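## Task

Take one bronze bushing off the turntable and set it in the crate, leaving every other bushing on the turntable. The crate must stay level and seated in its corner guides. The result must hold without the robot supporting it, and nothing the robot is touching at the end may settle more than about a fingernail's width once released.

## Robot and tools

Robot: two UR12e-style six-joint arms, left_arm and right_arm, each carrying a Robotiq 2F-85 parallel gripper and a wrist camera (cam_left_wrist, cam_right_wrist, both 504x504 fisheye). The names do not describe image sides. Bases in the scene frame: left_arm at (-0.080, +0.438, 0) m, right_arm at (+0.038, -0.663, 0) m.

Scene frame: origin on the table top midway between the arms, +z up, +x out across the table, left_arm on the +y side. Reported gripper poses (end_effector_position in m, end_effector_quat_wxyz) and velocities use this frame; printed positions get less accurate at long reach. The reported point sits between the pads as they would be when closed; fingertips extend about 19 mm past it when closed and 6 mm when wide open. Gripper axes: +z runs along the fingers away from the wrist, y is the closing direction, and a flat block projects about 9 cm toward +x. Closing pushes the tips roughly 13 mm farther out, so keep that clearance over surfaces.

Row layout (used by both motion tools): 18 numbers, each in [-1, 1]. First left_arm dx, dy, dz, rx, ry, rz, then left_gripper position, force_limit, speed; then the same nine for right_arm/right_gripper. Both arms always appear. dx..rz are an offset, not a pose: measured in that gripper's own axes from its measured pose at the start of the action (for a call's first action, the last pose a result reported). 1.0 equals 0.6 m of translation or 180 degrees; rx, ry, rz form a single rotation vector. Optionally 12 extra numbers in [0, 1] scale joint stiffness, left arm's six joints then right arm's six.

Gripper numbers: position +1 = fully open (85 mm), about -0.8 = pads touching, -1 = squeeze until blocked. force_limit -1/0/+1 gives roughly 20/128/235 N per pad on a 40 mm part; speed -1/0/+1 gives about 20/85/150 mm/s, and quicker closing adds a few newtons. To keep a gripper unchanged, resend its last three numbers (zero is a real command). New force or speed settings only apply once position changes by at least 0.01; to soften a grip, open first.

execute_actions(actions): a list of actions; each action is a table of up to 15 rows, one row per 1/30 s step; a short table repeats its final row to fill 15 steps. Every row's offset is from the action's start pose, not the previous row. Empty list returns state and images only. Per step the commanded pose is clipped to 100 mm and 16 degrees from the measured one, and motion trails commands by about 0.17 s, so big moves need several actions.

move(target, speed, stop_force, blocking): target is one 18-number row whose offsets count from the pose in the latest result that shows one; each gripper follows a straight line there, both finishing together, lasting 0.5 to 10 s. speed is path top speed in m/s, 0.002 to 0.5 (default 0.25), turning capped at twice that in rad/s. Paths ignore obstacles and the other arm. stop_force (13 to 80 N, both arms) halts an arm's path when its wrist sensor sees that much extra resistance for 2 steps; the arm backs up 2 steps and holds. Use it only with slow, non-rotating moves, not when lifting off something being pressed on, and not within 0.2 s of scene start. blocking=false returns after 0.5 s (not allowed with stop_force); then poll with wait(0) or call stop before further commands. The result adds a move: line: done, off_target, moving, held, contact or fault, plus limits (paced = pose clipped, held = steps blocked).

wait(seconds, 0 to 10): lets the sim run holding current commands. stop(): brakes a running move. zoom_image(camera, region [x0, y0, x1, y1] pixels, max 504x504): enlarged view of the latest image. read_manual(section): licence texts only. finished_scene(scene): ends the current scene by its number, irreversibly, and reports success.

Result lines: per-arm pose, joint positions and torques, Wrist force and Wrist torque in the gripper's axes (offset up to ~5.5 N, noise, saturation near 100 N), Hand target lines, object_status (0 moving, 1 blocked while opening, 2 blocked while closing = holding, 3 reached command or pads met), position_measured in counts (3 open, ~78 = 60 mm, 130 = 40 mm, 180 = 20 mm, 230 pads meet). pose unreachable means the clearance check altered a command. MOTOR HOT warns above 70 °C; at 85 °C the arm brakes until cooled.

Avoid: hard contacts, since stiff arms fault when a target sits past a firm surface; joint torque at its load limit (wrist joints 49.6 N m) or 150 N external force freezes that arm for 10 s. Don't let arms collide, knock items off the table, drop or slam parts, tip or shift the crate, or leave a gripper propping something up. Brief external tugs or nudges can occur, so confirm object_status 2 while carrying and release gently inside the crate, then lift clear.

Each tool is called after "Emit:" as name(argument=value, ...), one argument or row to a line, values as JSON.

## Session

Emit:
wait(
  seconds=10,
)

Scene clock: 10.00 s.
left_arm: end_effector_position=(+0.7023, +0.7528, +0.2180) position_measured=3 object_status=3 end_effector_quat_wxyz=(-0.190, -0.279, +0.887, -0.315) end_effector_velocity=(+0.000, +0.000, +0.000) end_effector_angular_velocity=(+0.000, -0.001, -0.000) | right_arm: end_effector_position=(+0.5702, +0.0501, +0.2561) position_measured=3 object_status=3 end_effector_quat_wxyz=(-0.097, +0.069, +0.757, -0.643) end_effector_velocity=(-0.000, +0.000, -0.002) end_effector_angular_velocity=(-0.001, +0.002, -0.000)
Joint positions: left_arm=[ 0.517 -1.017  1.396 -1.458 -2.165 -0.083] | right_arm=[ 0.916 -0.424  0.446 -0.195 -2.019  1.436]
Joint velocities: left_arm=[ 0.    -0.    -0.    -0.001  0.     0.   ] | right_arm=[ 0.     0.002  0.001 -0.     0.    -0.   ]
Joint torques (N m, as the arm reports them, + toward a larger angle): left_arm=[  2.44 -86.3  -48.33  -2.96  -0.99   0.07] | right_arm=[   0.93 -135.34  -41.04    1.77   -0.16    0.06]
Wrist force (N, on the end effector, along its own x y z axes, offset not removed): left_arm=[3.6 2.2 -0.2] | right_arm=[1.1 -0.8 -0.8]
Wrist torque (N m, same axes, about the end effector's origin, offset not removed): left_arm=[0.67 -0.72 -0.02] | right_arm=[-0.33 -0.05 -0.06]
Hand target (left_arm): +0.702, +0.753, +0.218; -0.190, -0.279, +0.887, -0.315
Hand target (right_arm): +0.570, +0.050, +0.256; -0.097, +0.069, +0.757, -0.643
Joint stiffness scale: left_arm=[1. 1. 1. 1. 1. 1.] | right_arm=[1. 1. 1. 1. 1. 1.]
wait: 10.00 s; at rest by 0.17 s

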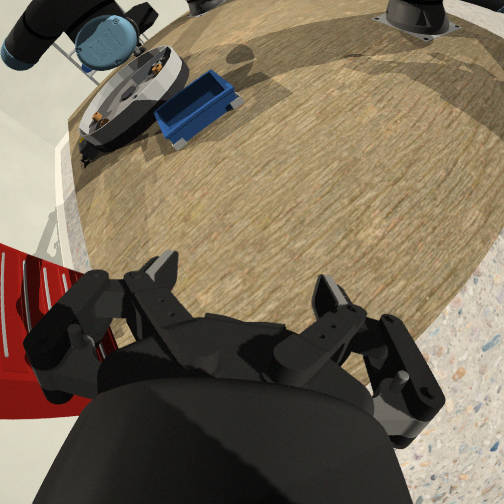

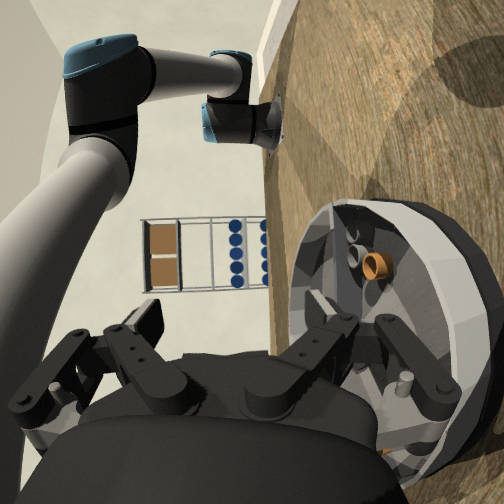

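Emit:
move(
  target=[0,0,0,0,0,0,1,0,0,-0.03,0,0.15,-0.446,-0.067,-0.048,-0.2,0,0],
  speed=0.35,
)

Emit:
wait(
  seconds=10,
)

Scene clock: 14.47 s.
left_arm: end_effector_position=(+0.7023, +0.7528, +0.2180) position_measured=3 object_status=3 end_effector_quat_wxyz=(-0.190, -0.279, +0.887, -0.315) end_effector_velocity=(-0.000, -0.000, -0.000) end_effector_angular_velocity=(-0.000, +0.001, +0.001) | right_arm: end_effector_position=(+0.5681, -0.0405, +0.2433) position_measured=154 object_status=3 end_effector_quat_wxyz=(+0.001, -0.000, +1.000, +0.000) end_effector_velocity=(+0.001, +0.002, +0.001) end_effector_angular_velocity=(+0.007, -0.004, +0.001)
Joint positions: left_arm=[ 0.517 -1.017  1.396 -1.458 -2.165 -0.083] | right_arm=[ 0.69  -1.31   1.734 -1.997 -1.572  0.651]
Joint velocities: left_arm=[-0.     0.     0.001 -0.     0.    -0.001] | right_arm=[-0.     0.    -0.001 -0.006  0.003 -0.002]
Joint torques (N m, as the arm reports them, + toward a larger angle): left_arm=[  2.02 -85.37 -48.46  -2.79  -1.24  -0.05] | right_arm=[  2.89 -74.7  -40.53  -5.29   0.13  -0.52]
Wrist force (N, on the end effector, along its own x y z axes, offset not removed): left_arm=[4.5 1.2 0.6] | right_arm=[-0.3 -0.8 0.0]
Wrist torque (N m, same axes, about the end effector's origin, offset not removed): left_arm=[0.46 -0.82 -0.03] | right_arm=[-0.24 0.21 -0.16]
Hand target (left_arm): +0.702, +0.753, +0.218; -0.190, -0.279, +0.887, -0.315
Hand target (right_arm): +0.567, -0.040, +0.241; +0.000, -0.001, +1.000, +0.000
Off the commanded pose (left_arm): 0.000 m, 0 deg.
Off the commanded pose (right_arm): 0.003 m, 0 deg.
Joint stiffness scale: left_arm=[1. 1. 1. 1. 1. 1.] | right_arm=[1. 1. 1. 1. 1. 1.]
move: done

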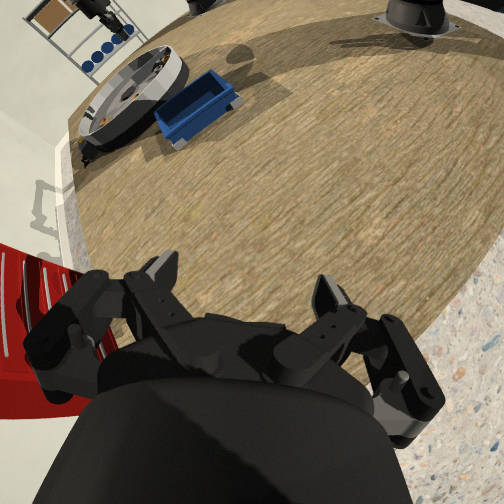

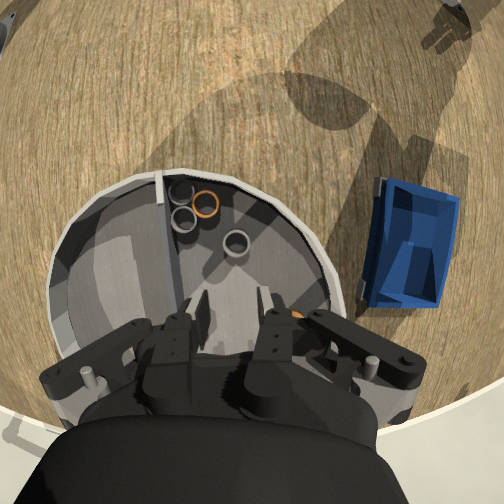

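Scene clock: 24.47 s.
left_arm: end_effector_position=(+0.7023, +0.7528, +0.2180) position_measured=3 object_status=3 end_effector_quat_wxyz=(-0.190, -0.279, +0.887, -0.315) end_effector_velocity=(+0.000, -0.000, +0.000) end_effector_angular_velocity=(+0.000, +0.000, +0.000) | right_arm: end_effector_position=(+0.5682, -0.0404, +0.2434) position_measured=154 object_status=3 end_effector_quat_wxyz=(+0.001, -0.000, +1.000, +0.001) end_effector_velocity=(-0.001, -0.000, -0.001) end_effector_angular_velocity=(-0.001, +0.001, +0.000)
Joint positions: left_arm=[ 0.517 -1.017  1.396 -1.458 -2.165 -0.083] | right_arm=[ 0.69  -1.31   1.734 -1.997 -1.572  0.651]
Joint velocities: left_arm=[-0.     0.    -0.     0.    -0.    -0.001] | right_arm=[ 0.     0.     0.001  0.    -0.     0.   ]
Joint torques (N m, as the arm reports them, + toward a larger angle): left_arm=[  2.45 -86.58 -48.21  -2.92  -1.18  -0.09] | right_arm=[  4.07 -73.75 -40.77  -5.36   0.51  -0.39]
Wrist force (N, on the end effector, along its own x y z axes, offset not removed): left_arm=[4.8 2.0 -0.2] | right_arm=[-1.2 -1.8 -1.3]
Wrist torque (N m, same axes, about the end effector's origin, offset not removed): left_arm=[0.61 -0.91 -0.04] | right_arm=[-0.50 0.29 -0.04]
Hand target (left_arm): +0.702, +0.753, +0.218; -0.190, -0.279, +0.887, -0.315
Hand target (right_arm): +0.567, -0.040, +0.241; +0.000, -0.001, +1.000, +0.000
Off the commanded pose (left_arm): 0.000 m, 0 deg.
Off the commanded pose (right_arm): 0.003 m, 0 deg.
Joint stiffness scale: left_arm=[1. 1. 1. 1. 1. 1.] | right_arm=[1. 1. 1. 1. 1. 1.]
wait: 10.00 s; at rest by 0.17 s

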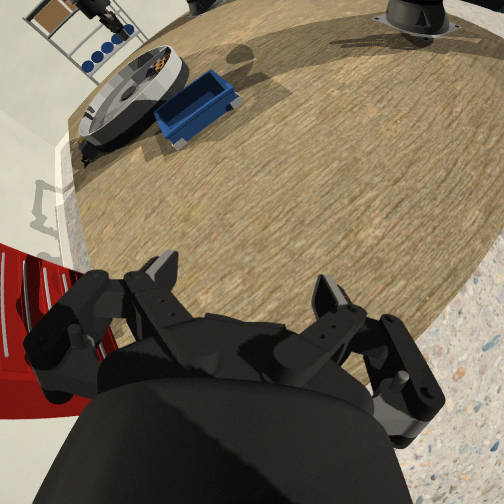

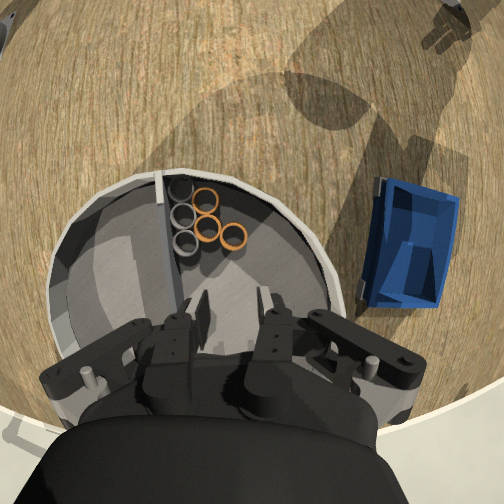

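Left finger into the outer bronze.

Emit:
move(
  target=[0,0,0,0,0,0,1,0,0,0.035,0.033,0.2,0,0,0,-0.2,0,0],
  speed=0.15,
)

Emit:
zoom_image(
  camera="cam_right_wrist",
  region=[120,200,320,360],
)

Scene clock: 26.10 s.
left_arm: end_effector_position=(+0.7023, +0.7528, +0.2180) position_measured=3 object_status=3 end_effector_quat_wxyz=(-0.190, -0.279, +0.887, -0.315) end_effector_velocity=(-0.000, +0.000, -0.000) end_effector_angular_velocity=(+0.000, +0.000, +0.001) | right_arm: end_effector_position=(+0.5476, -0.0209, +0.1229) position_measured=154 object_status=3 end_effector_quat_wxyz=(+0.001, -0.001, +1.000, +0.000) end_effector_velocity=(-0.000, -0.001, -0.000) end_effector_angular_velocity=(-0.000, +0.001, +0.000)
Joint positions: left_arm=[ 0.517 -1.017  1.396 -1.458 -2.165 -0.083] | right_arm=[ 0.725 -1.206  1.833 -2.199 -1.572  0.685]
Joint velocities: left_arm=[ 0.    -0.     0.    -0.001 -0.    -0.001] | right_arm=[-0.001 -0.001  0.001 -0.     0.001 -0.001]
Joint torques (N m, as the arm reports them, + toward a larger angle): left_arm=[  1.33 -86.32 -47.73  -2.88  -1.1    0.02] | right_arm=[  3.34 -79.2  -38.22  -5.28   0.12   0.55]
Wrist force (N, on the end effector, along its own x y z axes, offset not removed): left_arm=[2.7 1.7 0.9] | right_arm=[-1.0 -1.1 -1.1]
Wrist torque (N m, same axes, about the end effector's origin, offset not removed): left_arm=[0.63 -0.52 -0.02] | right_arm=[-0.39 0.35 -0.12]
Hand target (left_arm): +0.702, +0.753, +0.218; -0.190, -0.279, +0.887, -0.315
Hand target (right_arm): +0.547, -0.021, +0.123; +0.001, -0.000, +1.000, +0.001
Off the commanded pose (left_arm): 0.000 m, 0 deg.
Off the commanded pose (right_arm): 0.001 m, 0 deg.
Joint stiffness scale: left_arm=[1. 1. 1. 1. 1. 1.] | right_arm=[1. 1. 1. 1. 1. 1.]
move: done

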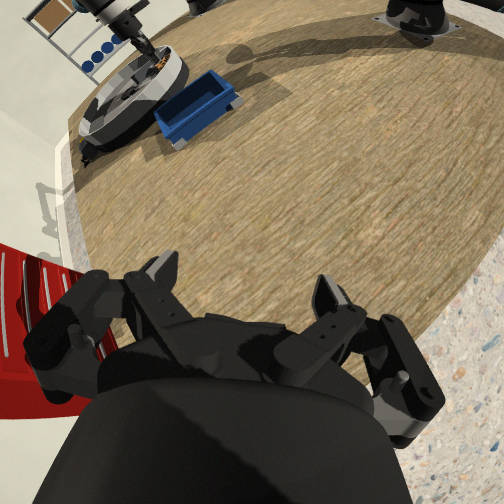

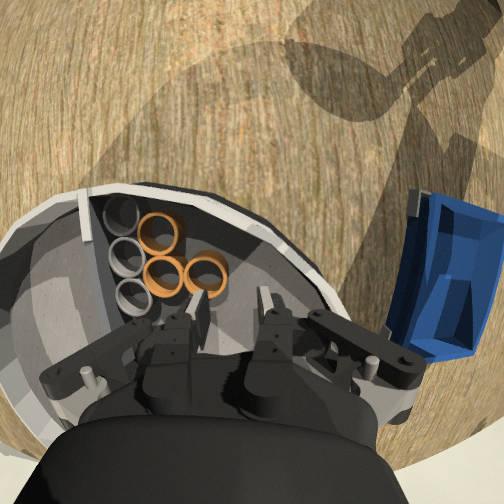

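Region (120, 200, 320, 360) of cam_right_wrist's 504x504 image, scaled by 2.520, with more detail than that image has; it fills the top 403 rows of this view, and the rest is white.

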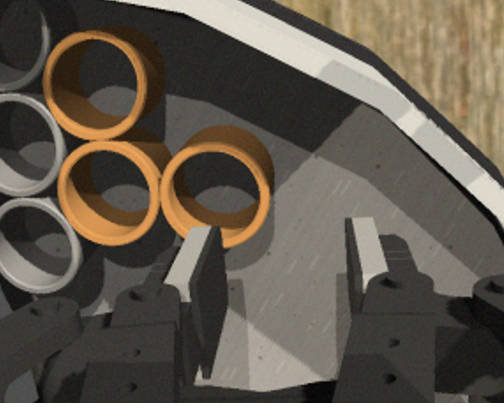

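Emit:
move(
  target=[0,0,0,0,0,0,1,0,0,0.016,0,0.033,0,0,0,-0.2,0,0],
  speed=0.04,
)

Emit:
zoom_image(
  camera="cam_right_wrist",
  region=[120,200,320,360],
)

Scene clock: 27.10 s.
left_arm: end_effector_position=(+0.7023, +0.7528, +0.2180) position_measured=3 object_status=3 end_effector_quat_wxyz=(-0.190, -0.279, +0.887, -0.315) end_effector_velocity=(-0.000, -0.001, -0.000) end_effector_angular_velocity=(-0.000, +0.001, -0.000) | right_arm: end_effector_position=(+0.5395, -0.0208, +0.1045) position_measured=154 object_status=3 end_effector_quat_wxyz=(+0.001, -0.001, +1.000, +0.000) end_effector_velocity=(+0.001, +0.000, +0.000) end_effector_angular_velocity=(+0.003, -0.004, -0.000)
Joint positions: left_arm=[ 0.517 -1.017  1.396 -1.458 -2.165 -0.083] | right_arm=[ 0.731 -1.194  1.857 -2.235 -1.572  0.692]
Joint velocities: left_arm=[-0.001  0.     0.     0.     0.    -0.001] | right_arm=[-0.     0.     0.001 -0.006 -0.    -0.   ]
Joint torques (N m, as the arm reports them, + toward a larger angle): left_arm=[  1.9  -85.14 -48.18  -2.87  -1.17  -0.01] | right_arm=[  3.57 -78.95 -36.04  -5.59  -0.01   0.78]
Wrist force (N, on the end effector, along its own x y z axes, offset not removed): left_arm=[5.5 3.3 0.0] | right_arm=[0.4 -2.2 -1.2]
Wrist torque (N m, same axes, about the end effector's origin, offset not removed): left_arm=[0.87 -1.00 -0.03] | right_arm=[-0.55 0.07 -0.16]
Hand target (left_arm): +0.702, +0.753, +0.218; -0.190, -0.279, +0.887, -0.315
Hand target (right_arm): +0.538, -0.021, +0.103; +0.001, -0.001, +1.000, +0.000
Off the commanded pose (left_arm): 0.000 m, 0 deg.
Off the commanded pose (right_arm): 0.002 m, 0 deg.
Joint stiffness scale: left_arm=[1. 1. 1. 1. 1. 1.] | right_arm=[1. 1. 1. 1. 1. 1.]
move: done

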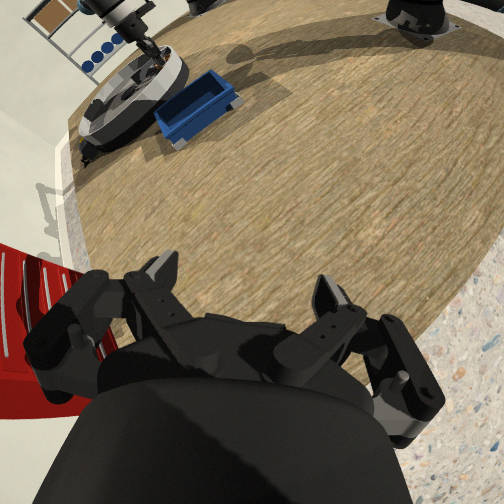

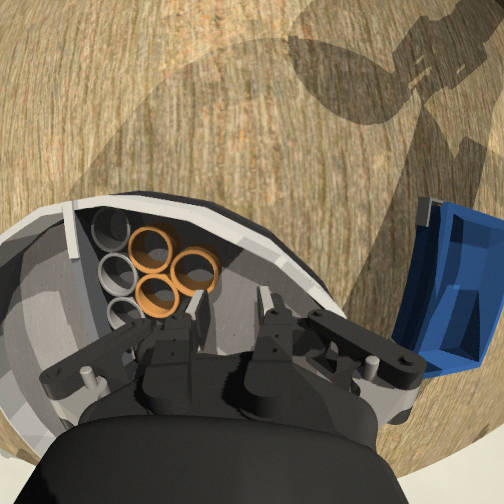

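Region (120, 200, 320, 360) of cam_right_wrist's 504x504 image, scaled by 2.520, with more detail than that image has; it fills the top 403 rows of this view, and the rest is white.

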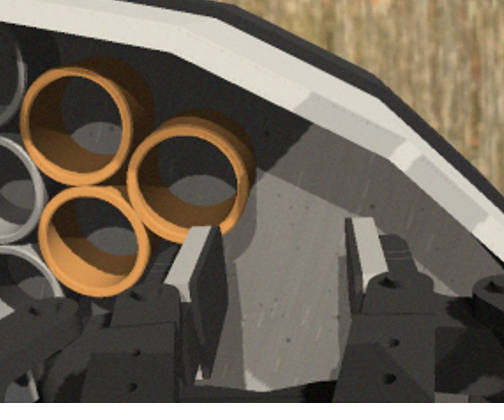

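Emit:
move(
  target=[0,0,0,0,0,0,1,0,0,0.01,-0.016,0,0,0,0.195,-0.2,0,0],
)

Emit:
zoom_image(
  camera="cam_right_wrist",
  region=[120,200,320,360],
)

Scene clock: 29.07 s.
left_arm: end_effector_position=(+0.7023, +0.7528, +0.2180) position_measured=3 object_status=3 end_effector_quat_wxyz=(-0.190, -0.279, +0.887, -0.315) end_effector_velocity=(+0.000, +0.001, +0.001) end_effector_angular_velocity=(+0.001, -0.001, +0.002) | right_arm: end_effector_position=(+0.5339, -0.0287, +0.1051) position_measured=154 object_status=3 end_effector_quat_wxyz=(+0.001, +0.299, +0.954, +0.001) end_effector_velocity=(+0.000, -0.000, -0.000) end_effector_angular_velocity=(+0.000, -0.000, -0.012)
Joint positions: left_arm=[ 0.517 -1.017  1.396 -1.458 -2.165 -0.083] | right_arm=[ 0.728 -1.208  1.876 -2.241 -1.571  1.298]
Joint velocities: left_arm=[ 0.001 -0.001 -0.001 -0.     0.    -0.001] | right_arm=[-0.     0.     0.    -0.    -0.     0.012]
Joint torques (N m, as the arm reports them, + toward a larger angle): left_arm=[  2.88 -84.76 -48.11  -2.96  -1.19   0.  ] | right_arm=[  1.09 -80.14 -34.52  -5.28  -0.23   0.5 ]
Wrist force (N, on the end effector, along its own x y z axes, offset not removed): left_arm=[5.1 1.3 1.0] | right_arm=[-0.7 -0.9 -1.6]
Wrist torque (N m, same axes, about the end effector's origin, offset not removed): left_arm=[0.42 -0.88 -0.07] | right_arm=[-0.36 0.27 -0.11]
Hand target (left_arm): +0.702, +0.753, +0.218; -0.190, -0.279, +0.887, -0.315
Hand target (right_arm): +0.533, -0.030, +0.104; +0.001, +0.301, +0.954, +0.000
Off the commanded pose (left_arm): 0.000 m, 0 deg.
Off the commanded pose (right_arm): 0.002 m, 0 deg.
Joint stiffness scale: left_arm=[1. 1. 1. 1. 1. 1.] | right_arm=[1. 1. 1. 1. 1. 1.]
move: done

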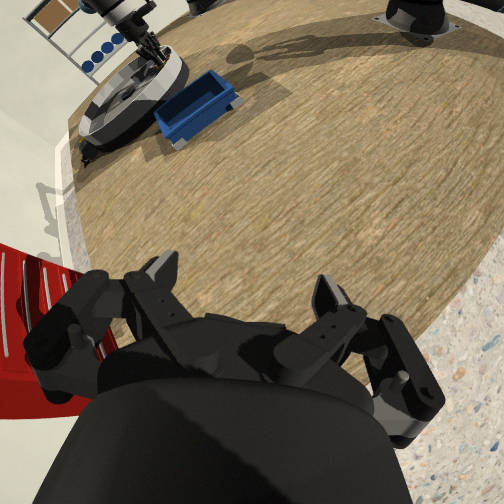

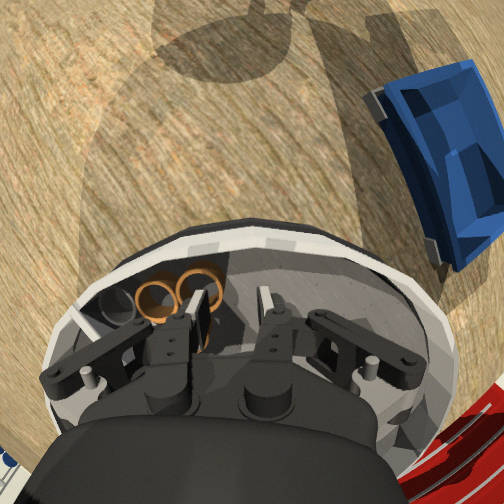

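Region (120, 200, 320, 360) of cam_right_wrist's 504x504 image, scaled by 2.520, with more detail than that image has; it fills the top 403 rows of this view, and the rest is white.

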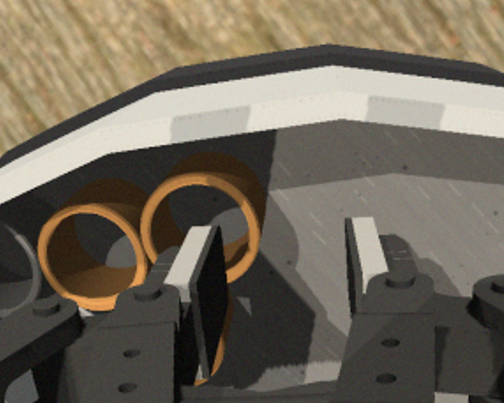

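Emit:
move(
  target=[0,0,0,0,0,0,1,0,0,0.005,-0.003,0.025,0,0,0,-0.2,0,0],
  speed=0.015,
  stop_force=13,
)

Emit:
zoom_image(
  camera="cam_right_wrist",
  region=[120,200,320,360],
)

Scene clock: 30.40 s.
left_arm: end_effector_position=(+0.7023, +0.7528, +0.2180) position_measured=3 object_status=3 end_effector_quat_wxyz=(-0.190, -0.279, +0.887, -0.315) end_effector_velocity=(+0.000, +0.000, +0.000) end_effector_angular_velocity=(+0.000, -0.001, +0.000) | right_arm: end_effector_position=(+0.5350, -0.0262, +0.0987) position_measured=154 object_status=3 end_effector_quat_wxyz=(+0.004, +0.300, +0.954, +0.006) end_effector_velocity=(+0.001, +0.001, +0.000) end_effector_angular_velocity=(+0.004, -0.005, -0.001)
Joint positions: left_arm=[ 0.517 -1.017  1.396 -1.458 -2.165 -0.083] | right_arm=[ 0.729 -1.201  1.883 -2.267 -1.571  1.3  ]
Joint velocities: left_arm=[ 0.     0.    -0.001 -0.     0.    -0.   ] | right_arm=[ 0.     0.     0.001 -0.008 -0.     0.001]
Joint torques (N m, as the arm reports them, + toward a larger angle): left_arm=[  2.58 -86.83 -47.75  -2.94  -1.26  -0.09] | right_arm=[  5.51 -70.04 -31.25  -4.88   0.02   0.63]
Wrist force (N, on the end effector, along its own x y z axes, offset not removed): left_arm=[3.7 0.9 1.6] | right_arm=[-0.2 -1.8 -7.6]
Wrist torque (N m, same axes, about the end effector's origin, offset not removed): left_arm=[0.44 -0.72 -0.13] | right_arm=[-0.17 0.12 -0.14]
Hand target (left_arm): +0.702, +0.753, +0.218; -0.190, -0.279, +0.887, -0.315
Hand target (right_arm): +0.530, -0.029, +0.090; +0.001, +0.299, +0.954, +0.001
Off the commanded pose (left_arm): 0.000 m, 0 deg.
Off the commanded pose (right_arm): 0.010 m, 1 deg.
Joint stiffness scale: left_arm=[1. 1. 1. 1. 1. 1.] | right_arm=[1. 1. 1. 1. 1. 1.]
move: off_target (right_arm)

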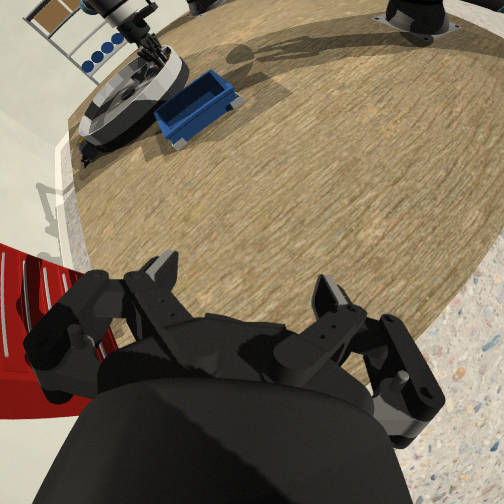

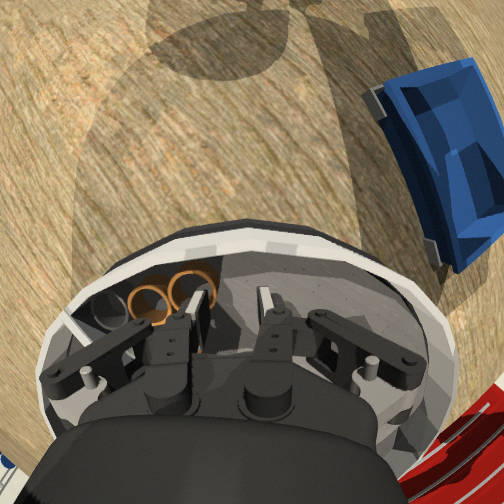

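Region (120, 200, 320, 360) of cam_right_wrist's 504x504 image, scaled by 2.520, with more detail than that image has; it fills the top 403 rows of this view, and the rest is white.

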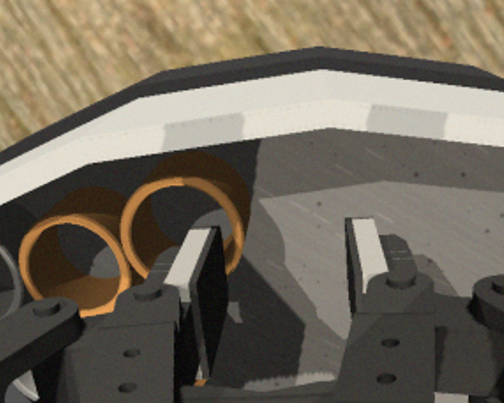

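Touching the rim.

Emit:
move(
  target=[0,0,0,0,0,0,1,0,0,0.017,-0.009,-0.008,0,0,0,-0.2,0,0],
  speed=0.04,
)

Emit:
zoom_image(
  camera="cam_right_wrist",
  region=[120,200,320,360],
)

Emit:
move(
  target=[0,0,0,0,0,0,1,0,0,0,-0.003,0.035,0,0,0,-0.2,0,0],
  speed=0.015,
  stop_force=13,
)

Scene clock: 31.40 s.
left_arm: end_effector_position=(+0.7023, +0.7528, +0.2180) position_measured=3 object_status=3 end_effector_quat_wxyz=(-0.190, -0.279, +0.887, -0.315) end_effector_velocity=(-0.001, +0.001, -0.001) end_effector_angular_velocity=(-0.001, +0.001, +0.002) | right_arm: end_effector_position=(+0.5258, -0.0234, +0.1052) position_measured=154 object_status=3 end_effector_quat_wxyz=(+0.005, +0.299, +0.954, +0.008) end_effector_velocity=(-0.001, -0.001, -0.002) end_effector_angular_velocity=(-0.002, +0.003, -0.001)
Joint positions: left_arm=[ 0.517 -1.017  1.396 -1.458 -2.165 -0.083] | right_arm=[ 0.74  -1.214  1.889 -2.264 -1.571  1.309]
Joint velocities: left_arm=[ 0.002  0.     0.002 -0.     0.     0.   ] | right_arm=[0.    0.001 0.002 0.001 0.    0.001]
Joint torques (N m, as the arm reports them, + toward a larger angle): left_arm=[  2.3  -85.87 -48.12  -2.76  -1.19   0.07] | right_arm=[  3.7  -77.37 -34.99  -4.02  -0.03   0.55]
Wrist force (N, on the end effector, along its own x y z axes, offset not removed): left_arm=[4.4 0.6 0.4] | right_arm=[-0.2 -2.1 -0.3]
Wrist torque (N m, same axes, about the end effector's origin, offset not removed): left_arm=[0.42 -0.88 -0.03] | right_arm=[-0.48 0.15 -0.08]
Hand target (left_arm): +0.702, +0.753, +0.218; -0.190, -0.279, +0.887, -0.315
Hand target (right_arm): +0.523, -0.025, +0.103; +0.004, +0.300, +0.954, +0.006
Off the commanded pose (left_arm): 0.000 m, 0 deg.
Off the commanded pose (right_arm): 0.003 m, 0 deg.
Joint stiffness scale: left_arm=[1. 1. 1. 1. 1. 1.] | right_arm=[1. 1. 1. 1. 1. 1.]
move: done

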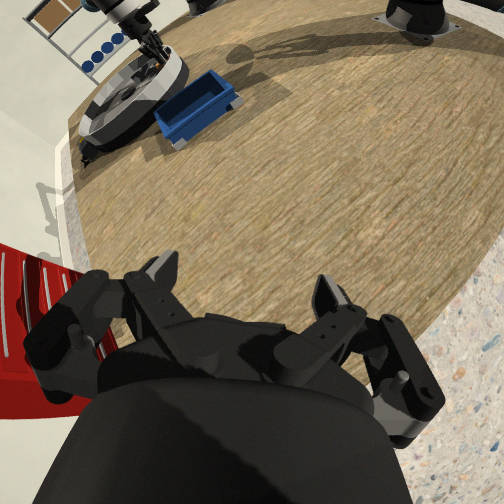

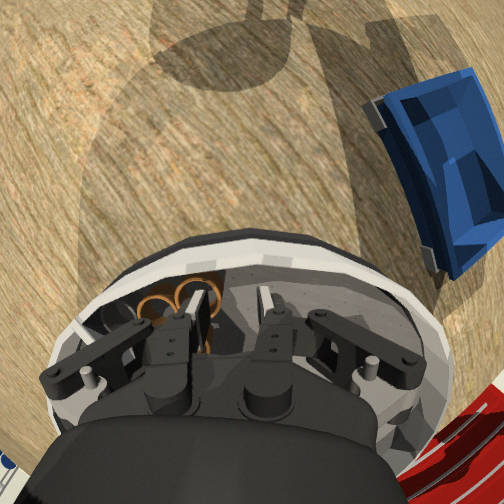

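Region (120, 200, 320, 360) of cam_right_wrist's 504x504 image, scaled by 2.520, with more detail than that image has; it fills the top 403 rows of this view, and the rest is white.

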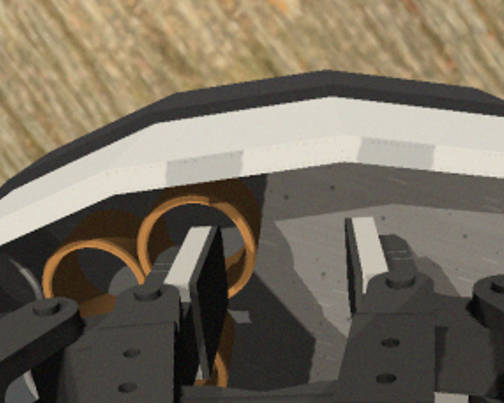

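Scene clock: 33.07 s.
left_arm: end_effector_position=(+0.7023, +0.7528, +0.2180) position_measured=3 object_status=3 end_effector_quat_wxyz=(-0.190, -0.279, +0.887, -0.315) end_effector_velocity=(-0.000, +0.002, +0.001) end_effector_angular_velocity=(+0.001, -0.002, +0.003) | right_arm: end_effector_position=(+0.5302, -0.0197, +0.0992) position_measured=154 object_status=3 end_effector_quat_wxyz=(+0.010, +0.299, +0.954, +0.016) end_effector_velocity=(-0.002, -0.002, -0.002) end_effector_angular_velocity=(-0.007, +0.007, +0.001)
Joint positions: left_arm=[ 0.517 -1.017  1.396 -1.458 -2.165 -0.083] | right_arm=[ 0.74  -1.205  1.894 -2.298 -1.571  1.309]
Joint velocities: left_arm=[ 0.003  0.    -0.002 -0.     0.    -0.   ] | right_arm=[ 0.     0.001 -0.     0.009 -0.001 -0.001]
Joint torques (N m, as the arm reports them, + toward a larger angle): left_arm=[  0.79 -86.49 -47.91  -2.85  -1.32   0.03] | right_arm=[  4.2  -75.37 -37.58  -4.45  -0.02   0.1 ]
Wrist force (N, on the end effector, along its own x y z axes, offset not removed): left_arm=[5.1 1.7 2.4] | right_arm=[-1.4 -1.5 -1.6]
Wrist torque (N m, same axes, about the end effector's origin, offset not removed): left_arm=[0.60 -0.88 -0.09] | right_arm=[-0.30 0.35 -0.17]
Hand target (left_arm): +0.702, +0.753, +0.218; -0.190, -0.279, +0.887, -0.315
Hand target (right_arm): +0.530, -0.020, +0.099; +0.010, +0.299, +0.954, +0.015
Off the commanded pose (left_arm): 0.000 m, 0 deg.
Off the commanded pose (right_arm): 0.017 m, 1 deg.
Joint stiffness scale: left_arm=[1. 1. 1. 1. 1. 1.] | right_arm=[1. 1. 1. 1. 1. 1.]
move: contact (right_arm)

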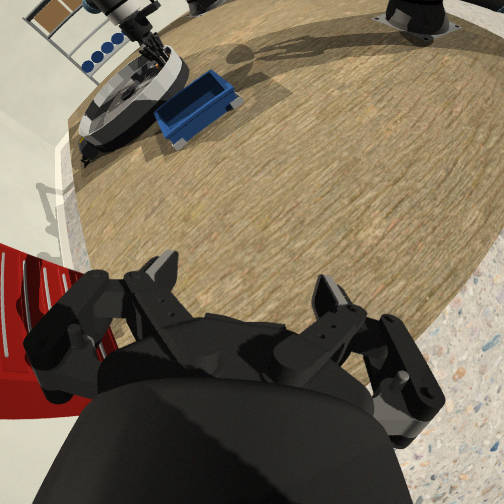

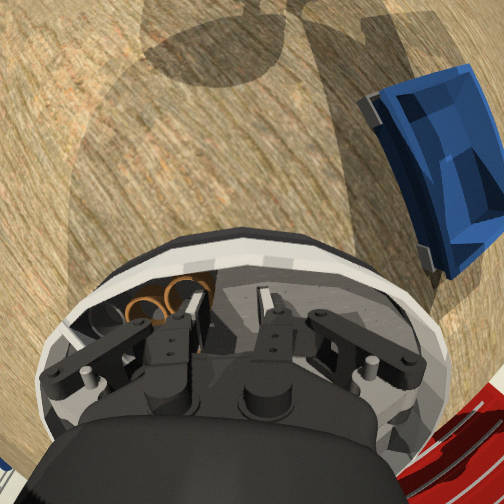

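Emit:
move(
  target=[0,0,0,0,0,0,1,0,0,0.012,-0.017,-0.006,0.0115,0,0,-0.2,0,0],
  speed=0.04,
)

Emit:
zoom_image(
  camera="cam_right_wrist",
  region=[120,200,320,360],
)

Scene clock: 34.03 s.
left_arm: end_effector_position=(+0.7023, +0.7528, +0.2180) position_measured=3 object_status=3 end_effector_quat_wxyz=(-0.190, -0.279, +0.887, -0.315) end_effector_velocity=(+0.000, -0.001, +0.000) end_effector_angular_velocity=(-0.000, +0.000, -0.000) | right_arm: end_effector_position=(+0.5175, -0.0252, +0.1000) position_measured=154 object_status=3 end_effector_quat_wxyz=(+0.004, +0.299, +0.954, -0.002) end_effector_velocity=(-0.002, -0.002, -0.002) end_effector_angular_velocity=(-0.005, +0.006, -0.001)
Joint positions: left_arm=[ 0.517 -1.017  1.396 -1.458 -2.165 -0.083] | right_arm=[ 0.748 -1.212  1.892 -2.253 -1.58   1.317]
Joint velocities: left_arm=[-0.001 -0.     0.     0.     0.    -0.   ] | right_arm=[ 0.     0.001  0.001  0.007 -0.001  0.001]
Joint torques (N m, as the arm reports them, + toward a larger angle): left_arm=[  3.46 -85.08 -47.99  -2.93  -1.33  -0.14] | right_arm=[  3.21 -77.89 -40.46  -3.72  -0.71   0.8 ]
Wrist force (N, on the end effector, along its own x y z axes, offset not removed): left_arm=[3.7 2.3 -0.8] | right_arm=[0.0 -0.5 -2.5]
Wrist torque (N m, same axes, about the end effector's origin, offset not removed): left_arm=[0.68 -0.69 -0.06] | right_arm=[-0.17 0.22 -0.10]
Hand target (left_arm): +0.702, +0.753, +0.218; -0.190, -0.279, +0.887, -0.315
Hand target (right_arm): +0.518, -0.024, +0.102; +0.005, +0.299, +0.954, -0.001
Off the commanded pose (left_arm): 0.000 m, 0 deg.
Off the commanded pose (right_arm): 0.003 m, 0 deg.
Joint stiffness scale: left_arm=[1. 1. 1. 1. 1. 1.] | right_arm=[1. 1. 1. 1. 1. 1.]
move: done

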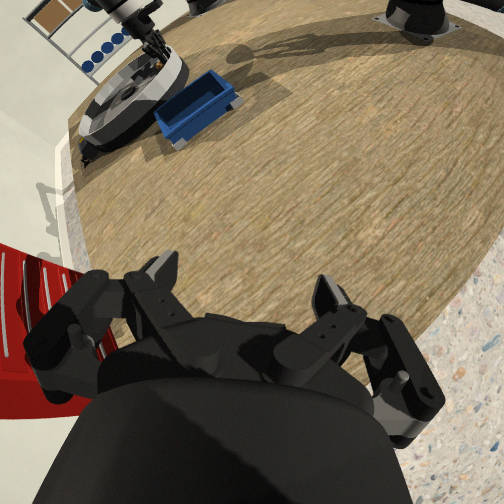

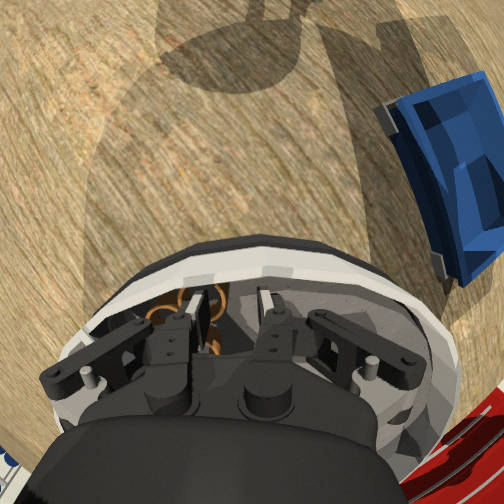

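Region (120, 200, 320, 360) of cam_right_wrist's 504x504 image, scaled by 2.520, with more detail than that image has; it fills the top 403 rows of this view, and the rest is white.

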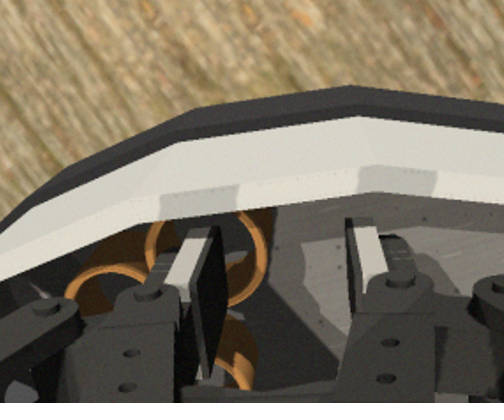

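Emit:
move(
  target=[0,0,0,0,0,0,1,0,0,0,0,-0.012,0,0,0,-0.2,0,0],
  speed=0.04,
)

Emit:
move(
  target=[0,0,0,0,0,0,1,0,0,-0.045,0,0,0,0,0,-0.2,0,0],
  speed=0.06,
)

Emit:
zoom_image(
  camera="cam_right_wrist",
  region=[120,200,320,360],
)

Scene clock: 35.03 s.
left_arm: end_effector_position=(+0.7023, +0.7528, +0.2180) position_measured=3 object_status=3 end_effector_quat_wxyz=(-0.190, -0.279, +0.887, -0.315) end_effector_velocity=(-0.000, -0.001, -0.000) end_effector_angular_velocity=(-0.000, +0.001, -0.001) | right_arm: end_effector_position=(+0.5165, -0.0262, +0.1052) position_measured=154 object_status=3 end_effector_quat_wxyz=(+0.003, +0.299, +0.954, -0.003) end_effector_velocity=(-0.000, -0.000, -0.000) end_effector_angular_velocity=(-0.002, +0.002, -0.000)
Joint positions: left_arm=[ 0.517 -1.017  1.396 -1.458 -2.165 -0.083] | right_arm=[ 0.748 -1.219  1.891 -2.242 -1.58   1.317]
Joint velocities: left_arm=[-0.001 -0.     0.001  0.     0.    -0.   ] | right_arm=[ 0.     0.    -0.001  0.003 -0.     0.001]
Joint torques (N m, as the arm reports them, + toward a larger angle): left_arm=[  1.87 -85.7  -48.18  -2.87  -1.3   -0.08] | right_arm=[  1.44 -77.99 -40.32  -3.66   0.14   0.14]
Wrist force (N, on the end effector, along its own x y z axes, offset not removed): left_arm=[3.4 1.1 1.4] | right_arm=[-0.2 -1.7 -1.2]
Wrist torque (N m, same axes, about the end effector's origin, offset not removed): left_arm=[0.47 -0.61 -0.05] | right_arm=[-0.44 0.18 -0.14]
Hand target (left_arm): +0.702, +0.753, +0.218; -0.190, -0.279, +0.887, -0.315
Hand target (right_arm): +0.517, -0.025, +0.107; +0.004, +0.299, +0.954, -0.002
Off the commanded pose (left_arm): 0.000 m, 0 deg.
Off the commanded pose (right_arm): 0.003 m, 0 deg.
Joint stiffness scale: left_arm=[1. 1. 1. 1. 1. 1.] | right_arm=[1. 1. 1. 1. 1. 1.]
move: done

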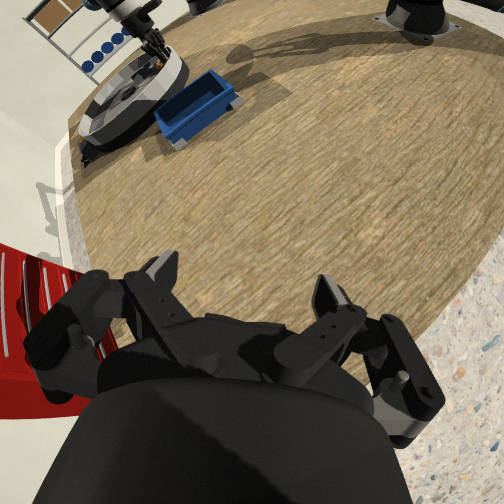

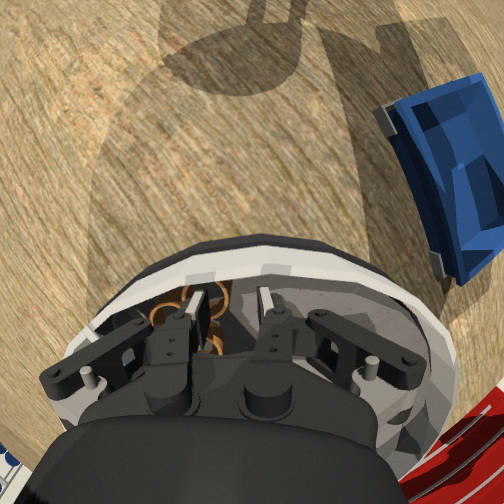

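Scene clock: 35.87 s.
left_arm: end_effector_position=(+0.7023, +0.7528, +0.2180) position_measured=3 object_status=3 end_effector_quat_wxyz=(-0.190, -0.279, +0.887, -0.315) end_effector_velocity=(-0.001, -0.000, -0.001) end_effector_angular_velocity=(-0.001, +0.002, +0.000) | right_arm: end_effector_position=(+0.5379, -0.0429, +0.1050) position_measured=154 object_status=3 end_effector_quat_wxyz=(+0.003, +0.300, +0.954, -0.003) end_effector_velocity=(+0.000, +0.000, +0.001) end_effector_angular_velocity=(+0.001, -0.001, +0.004)
Joint positions: left_arm=[ 0.517 -1.017  1.396 -1.458 -2.165 -0.083] | right_arm=[ 0.714 -1.219  1.891 -2.242 -1.58   1.285]
Joint velocities: left_arm=[ 0.     0.001  0.002 -0.    -0.    -0.   ] | right_arm=[ 0.    -0.001 -0.    -0.     0.    -0.003]
Joint torques (N m, as the arm reports them, + toward a larger angle): left_arm=[  1.52 -87.21 -47.96  -3.04  -1.31   0.01] | right_arm=[  3.01 -74.64 -40.32  -4.19   0.06   0.05]
Wrist force (N, on the end effector, along its own x y z axes, offset not removed): left_arm=[3.5 1.2 0.0] | right_arm=[-1.0 0.3 -0.1]
Wrist torque (N m, same axes, about the end effector's origin, offset not removed): left_arm=[0.44 -0.66 -0.08] | right_arm=[-0.01 0.16 -0.06]
Hand target (left_arm): +0.702, +0.753, +0.218; -0.190, -0.279, +0.887, -0.315
Hand target (right_arm): +0.539, -0.042, +0.105; +0.004, +0.299, +0.954, -0.003
Off the commanded pose (left_arm): 0.000 m, 0 deg.
Off the commanded pose (right_arm): 0.002 m, 0 deg.
Joint stiffness scale: left_arm=[1. 1. 1. 1. 1. 1.] | right_arm=[1. 1. 1. 1. 1. 1.]
move: done

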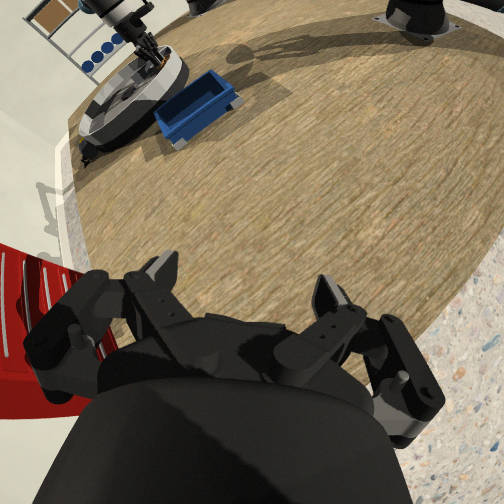

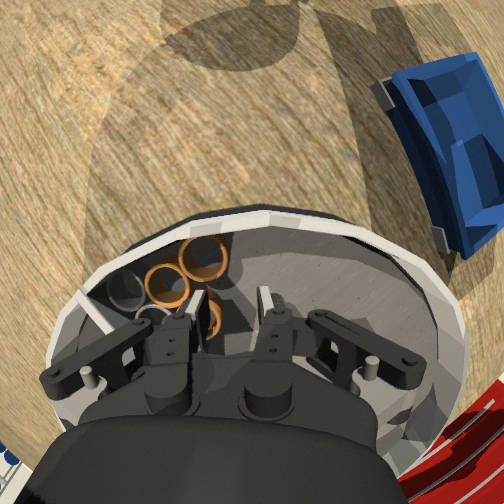

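Region (120, 200, 320, 360) of cam_right_wrist's 504x504 image, scaled by 2.520, with more detail than that image has; it fills the top 403 rows of this view, and the rest is white.

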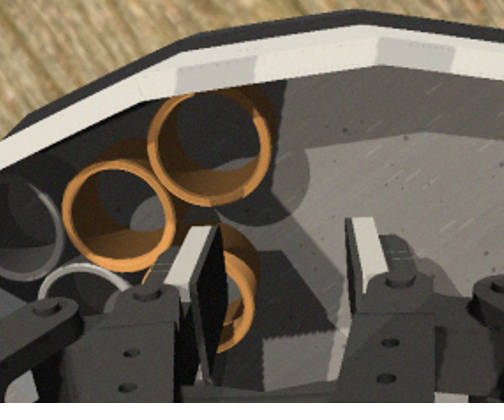

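Emit:
move(
  target=[0,0,0,0,0,0,1,0,0,-0.019,-0.004,0,0,0,0,-0.2,0,0],
  speed=0.04,
)

Emit:
zoom_image(
  camera="cam_right_wrist",
  region=[120,200,320,360],
)

Scene clock: 36.83 s.
left_arm: end_effector_position=(+0.7023, +0.7528, +0.2180) position_measured=3 object_status=3 end_effector_quat_wxyz=(-0.190, -0.279, +0.887, -0.315) end_effector_velocity=(+0.000, -0.001, -0.000) end_effector_angular_velocity=(-0.000, +0.000, -0.001) | right_arm: end_effector_position=(+0.5468, -0.0501, +0.1056) position_measured=154 object_status=3 end_effector_quat_wxyz=(+0.003, +0.301, +0.954, -0.003) end_effector_velocity=(-0.000, +0.000, +0.001) end_effector_angular_velocity=(+0.001, -0.000, +0.002)
Joint positions: left_arm=[ 0.517 -1.017  1.396 -1.458 -2.165 -0.083] | right_arm=[ 0.699 -1.219  1.891 -2.242 -1.58   1.272]
Joint velocities: left_arm=[-0.001  0.     0.    -0.    -0.    -0.   ] | right_arm=[-0.    -0.001 -0.     0.     0.001 -0.002]
Joint torques (N m, as the arm reports them, + toward a larger angle): left_arm=[  1.99 -85.93 -47.79  -2.8   -1.22   0.09] | right_arm=[  1.81 -80.19 -34.64  -5.02  -0.01  -0.42]
Wrist force (N, on the end effector, along its own x y z axes, offset not removed): left_arm=[2.9 2.3 0.6] | right_arm=[-0.3 -2.3 -1.1]
Wrist torque (N m, same axes, about the end effector's origin, offset not removed): left_arm=[0.62 -0.53 -0.03] | right_arm=[-0.47 0.08 -0.18]
Hand target (left_arm): +0.702, +0.753, +0.218; -0.190, -0.279, +0.887, -0.315
Hand target (right_arm): +0.546, -0.051, +0.105; +0.003, +0.300, +0.954, -0.003
Off the commanded pose (left_arm): 0.000 m, 0 deg.
Off the commanded pose (right_arm): 0.002 m, 0 deg.
Joint stiffness scale: left_arm=[1. 1. 1. 1. 1. 1.] | right_arm=[1. 1. 1. 1. 1. 1.]
move: done

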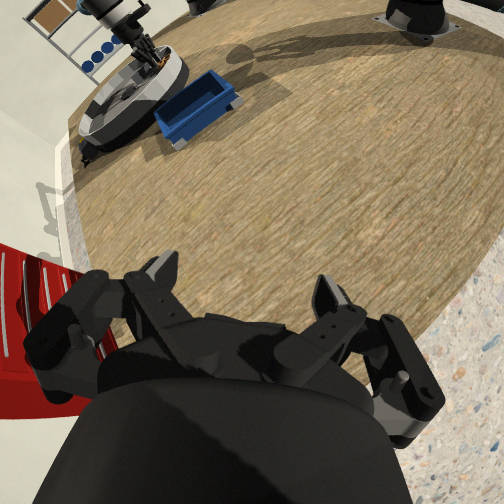

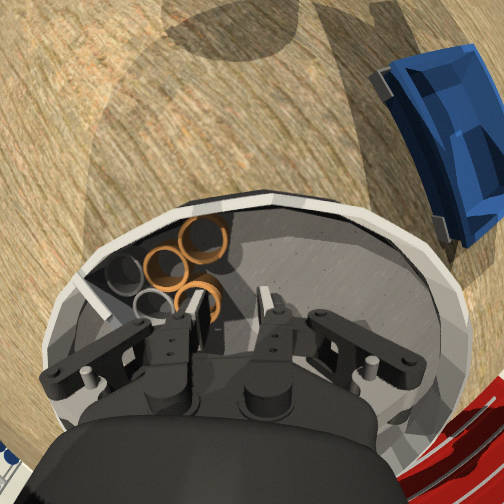

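Region (120, 200, 320, 360) of cam_right_wrist's 504x504 image, scaled by 2.520, with more detail than that image has; it fills the top 403 rows of this view, and the rest is white.

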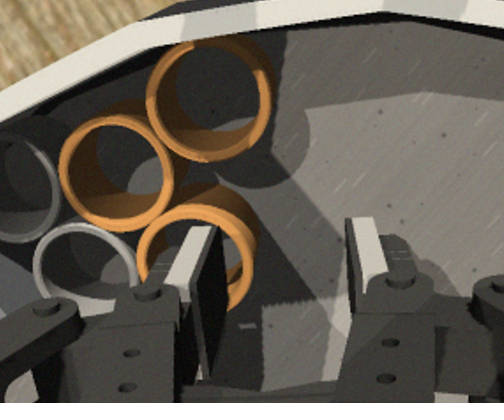

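Emit:
move(
  target=[0,0,0,0,0,0,1,0,0,0,-0.012,0.037,0,0,0,-0.2,0,0],
  speed=0.015,
  stop_force=13,
)

Scene clock: 38.67 s.
left_arm: end_effector_position=(+0.7023, +0.7528, +0.2180) position_measured=3 object_status=3 end_effector_quat_wxyz=(-0.190, -0.279, +0.887, -0.315) end_effector_velocity=(-0.001, +0.001, -0.001) end_effector_angular_velocity=(-0.001, +0.000, +0.001) | right_arm: end_effector_position=(+0.5485, -0.0501, +0.0987) position_measured=154 object_status=3 end_effector_quat_wxyz=(+0.008, +0.301, +0.954, +0.004) end_effector_velocity=(-0.002, -0.001, +0.000) end_effector_angular_velocity=(-0.002, +0.004, -0.001)
Joint positions: left_arm=[ 0.517 -1.017  1.396 -1.458 -2.165 -0.083] | right_arm=[ 0.698 -1.215  1.904 -2.277 -1.58   1.27 ]
Joint velocities: left_arm=[ 0.001  0.     0.001 -0.    -0.     0.001] | right_arm=[-0.    -0.002  0.001  0.006  0.     0.001]
Joint torques (N m, as the arm reports them, + toward a larger angle): left_arm=[  2.44 -86.4  -48.35  -2.76  -1.42  -0.03] | right_arm=[  3.12 -74.67 -36.68  -3.55   0.21  -0.06]
Wrist force (N, on the end effector, along its own x y z axes, offset not removed): left_arm=[2.5 2.3 0.9] | right_arm=[1.6 -1.5 -7.7]
Wrist torque (N m, same axes, about the end effector's origin, offset not removed): left_arm=[0.70 -0.47 -0.02] | right_arm=[-0.19 -0.11 -0.14]
Hand target (left_arm): +0.702, +0.753, +0.218; -0.190, -0.279, +0.887, -0.315
Hand target (right_arm): +0.548, -0.050, +0.098; +0.008, +0.301, +0.954, +0.003
Off the commanded pose (left_arm): 0.000 m, 0 deg.
Off the commanded pose (right_arm): 0.017 m, 1 deg.
Joint stiffness scale: left_arm=[1. 1. 1. 1. 1. 1.] | right_arm=[1. 1. 1. 1. 1. 1.]
move: contact (right_arm)

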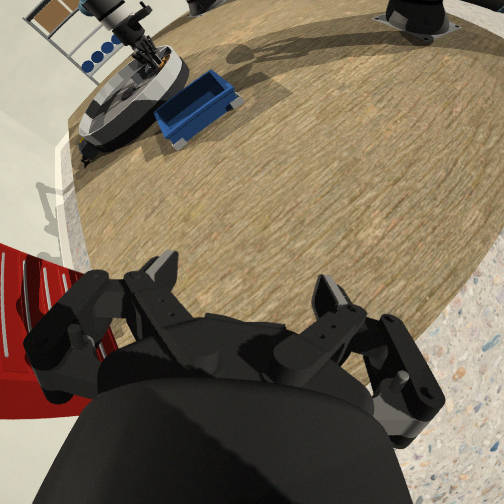

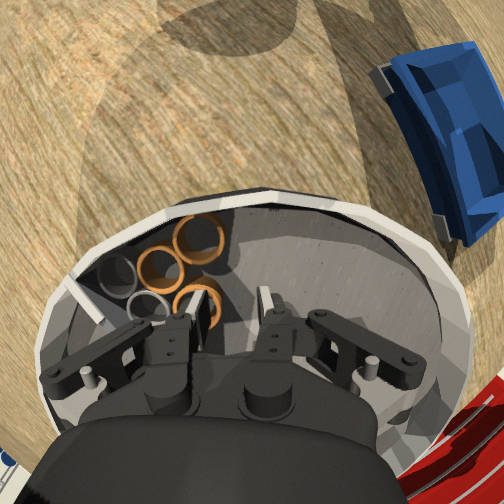

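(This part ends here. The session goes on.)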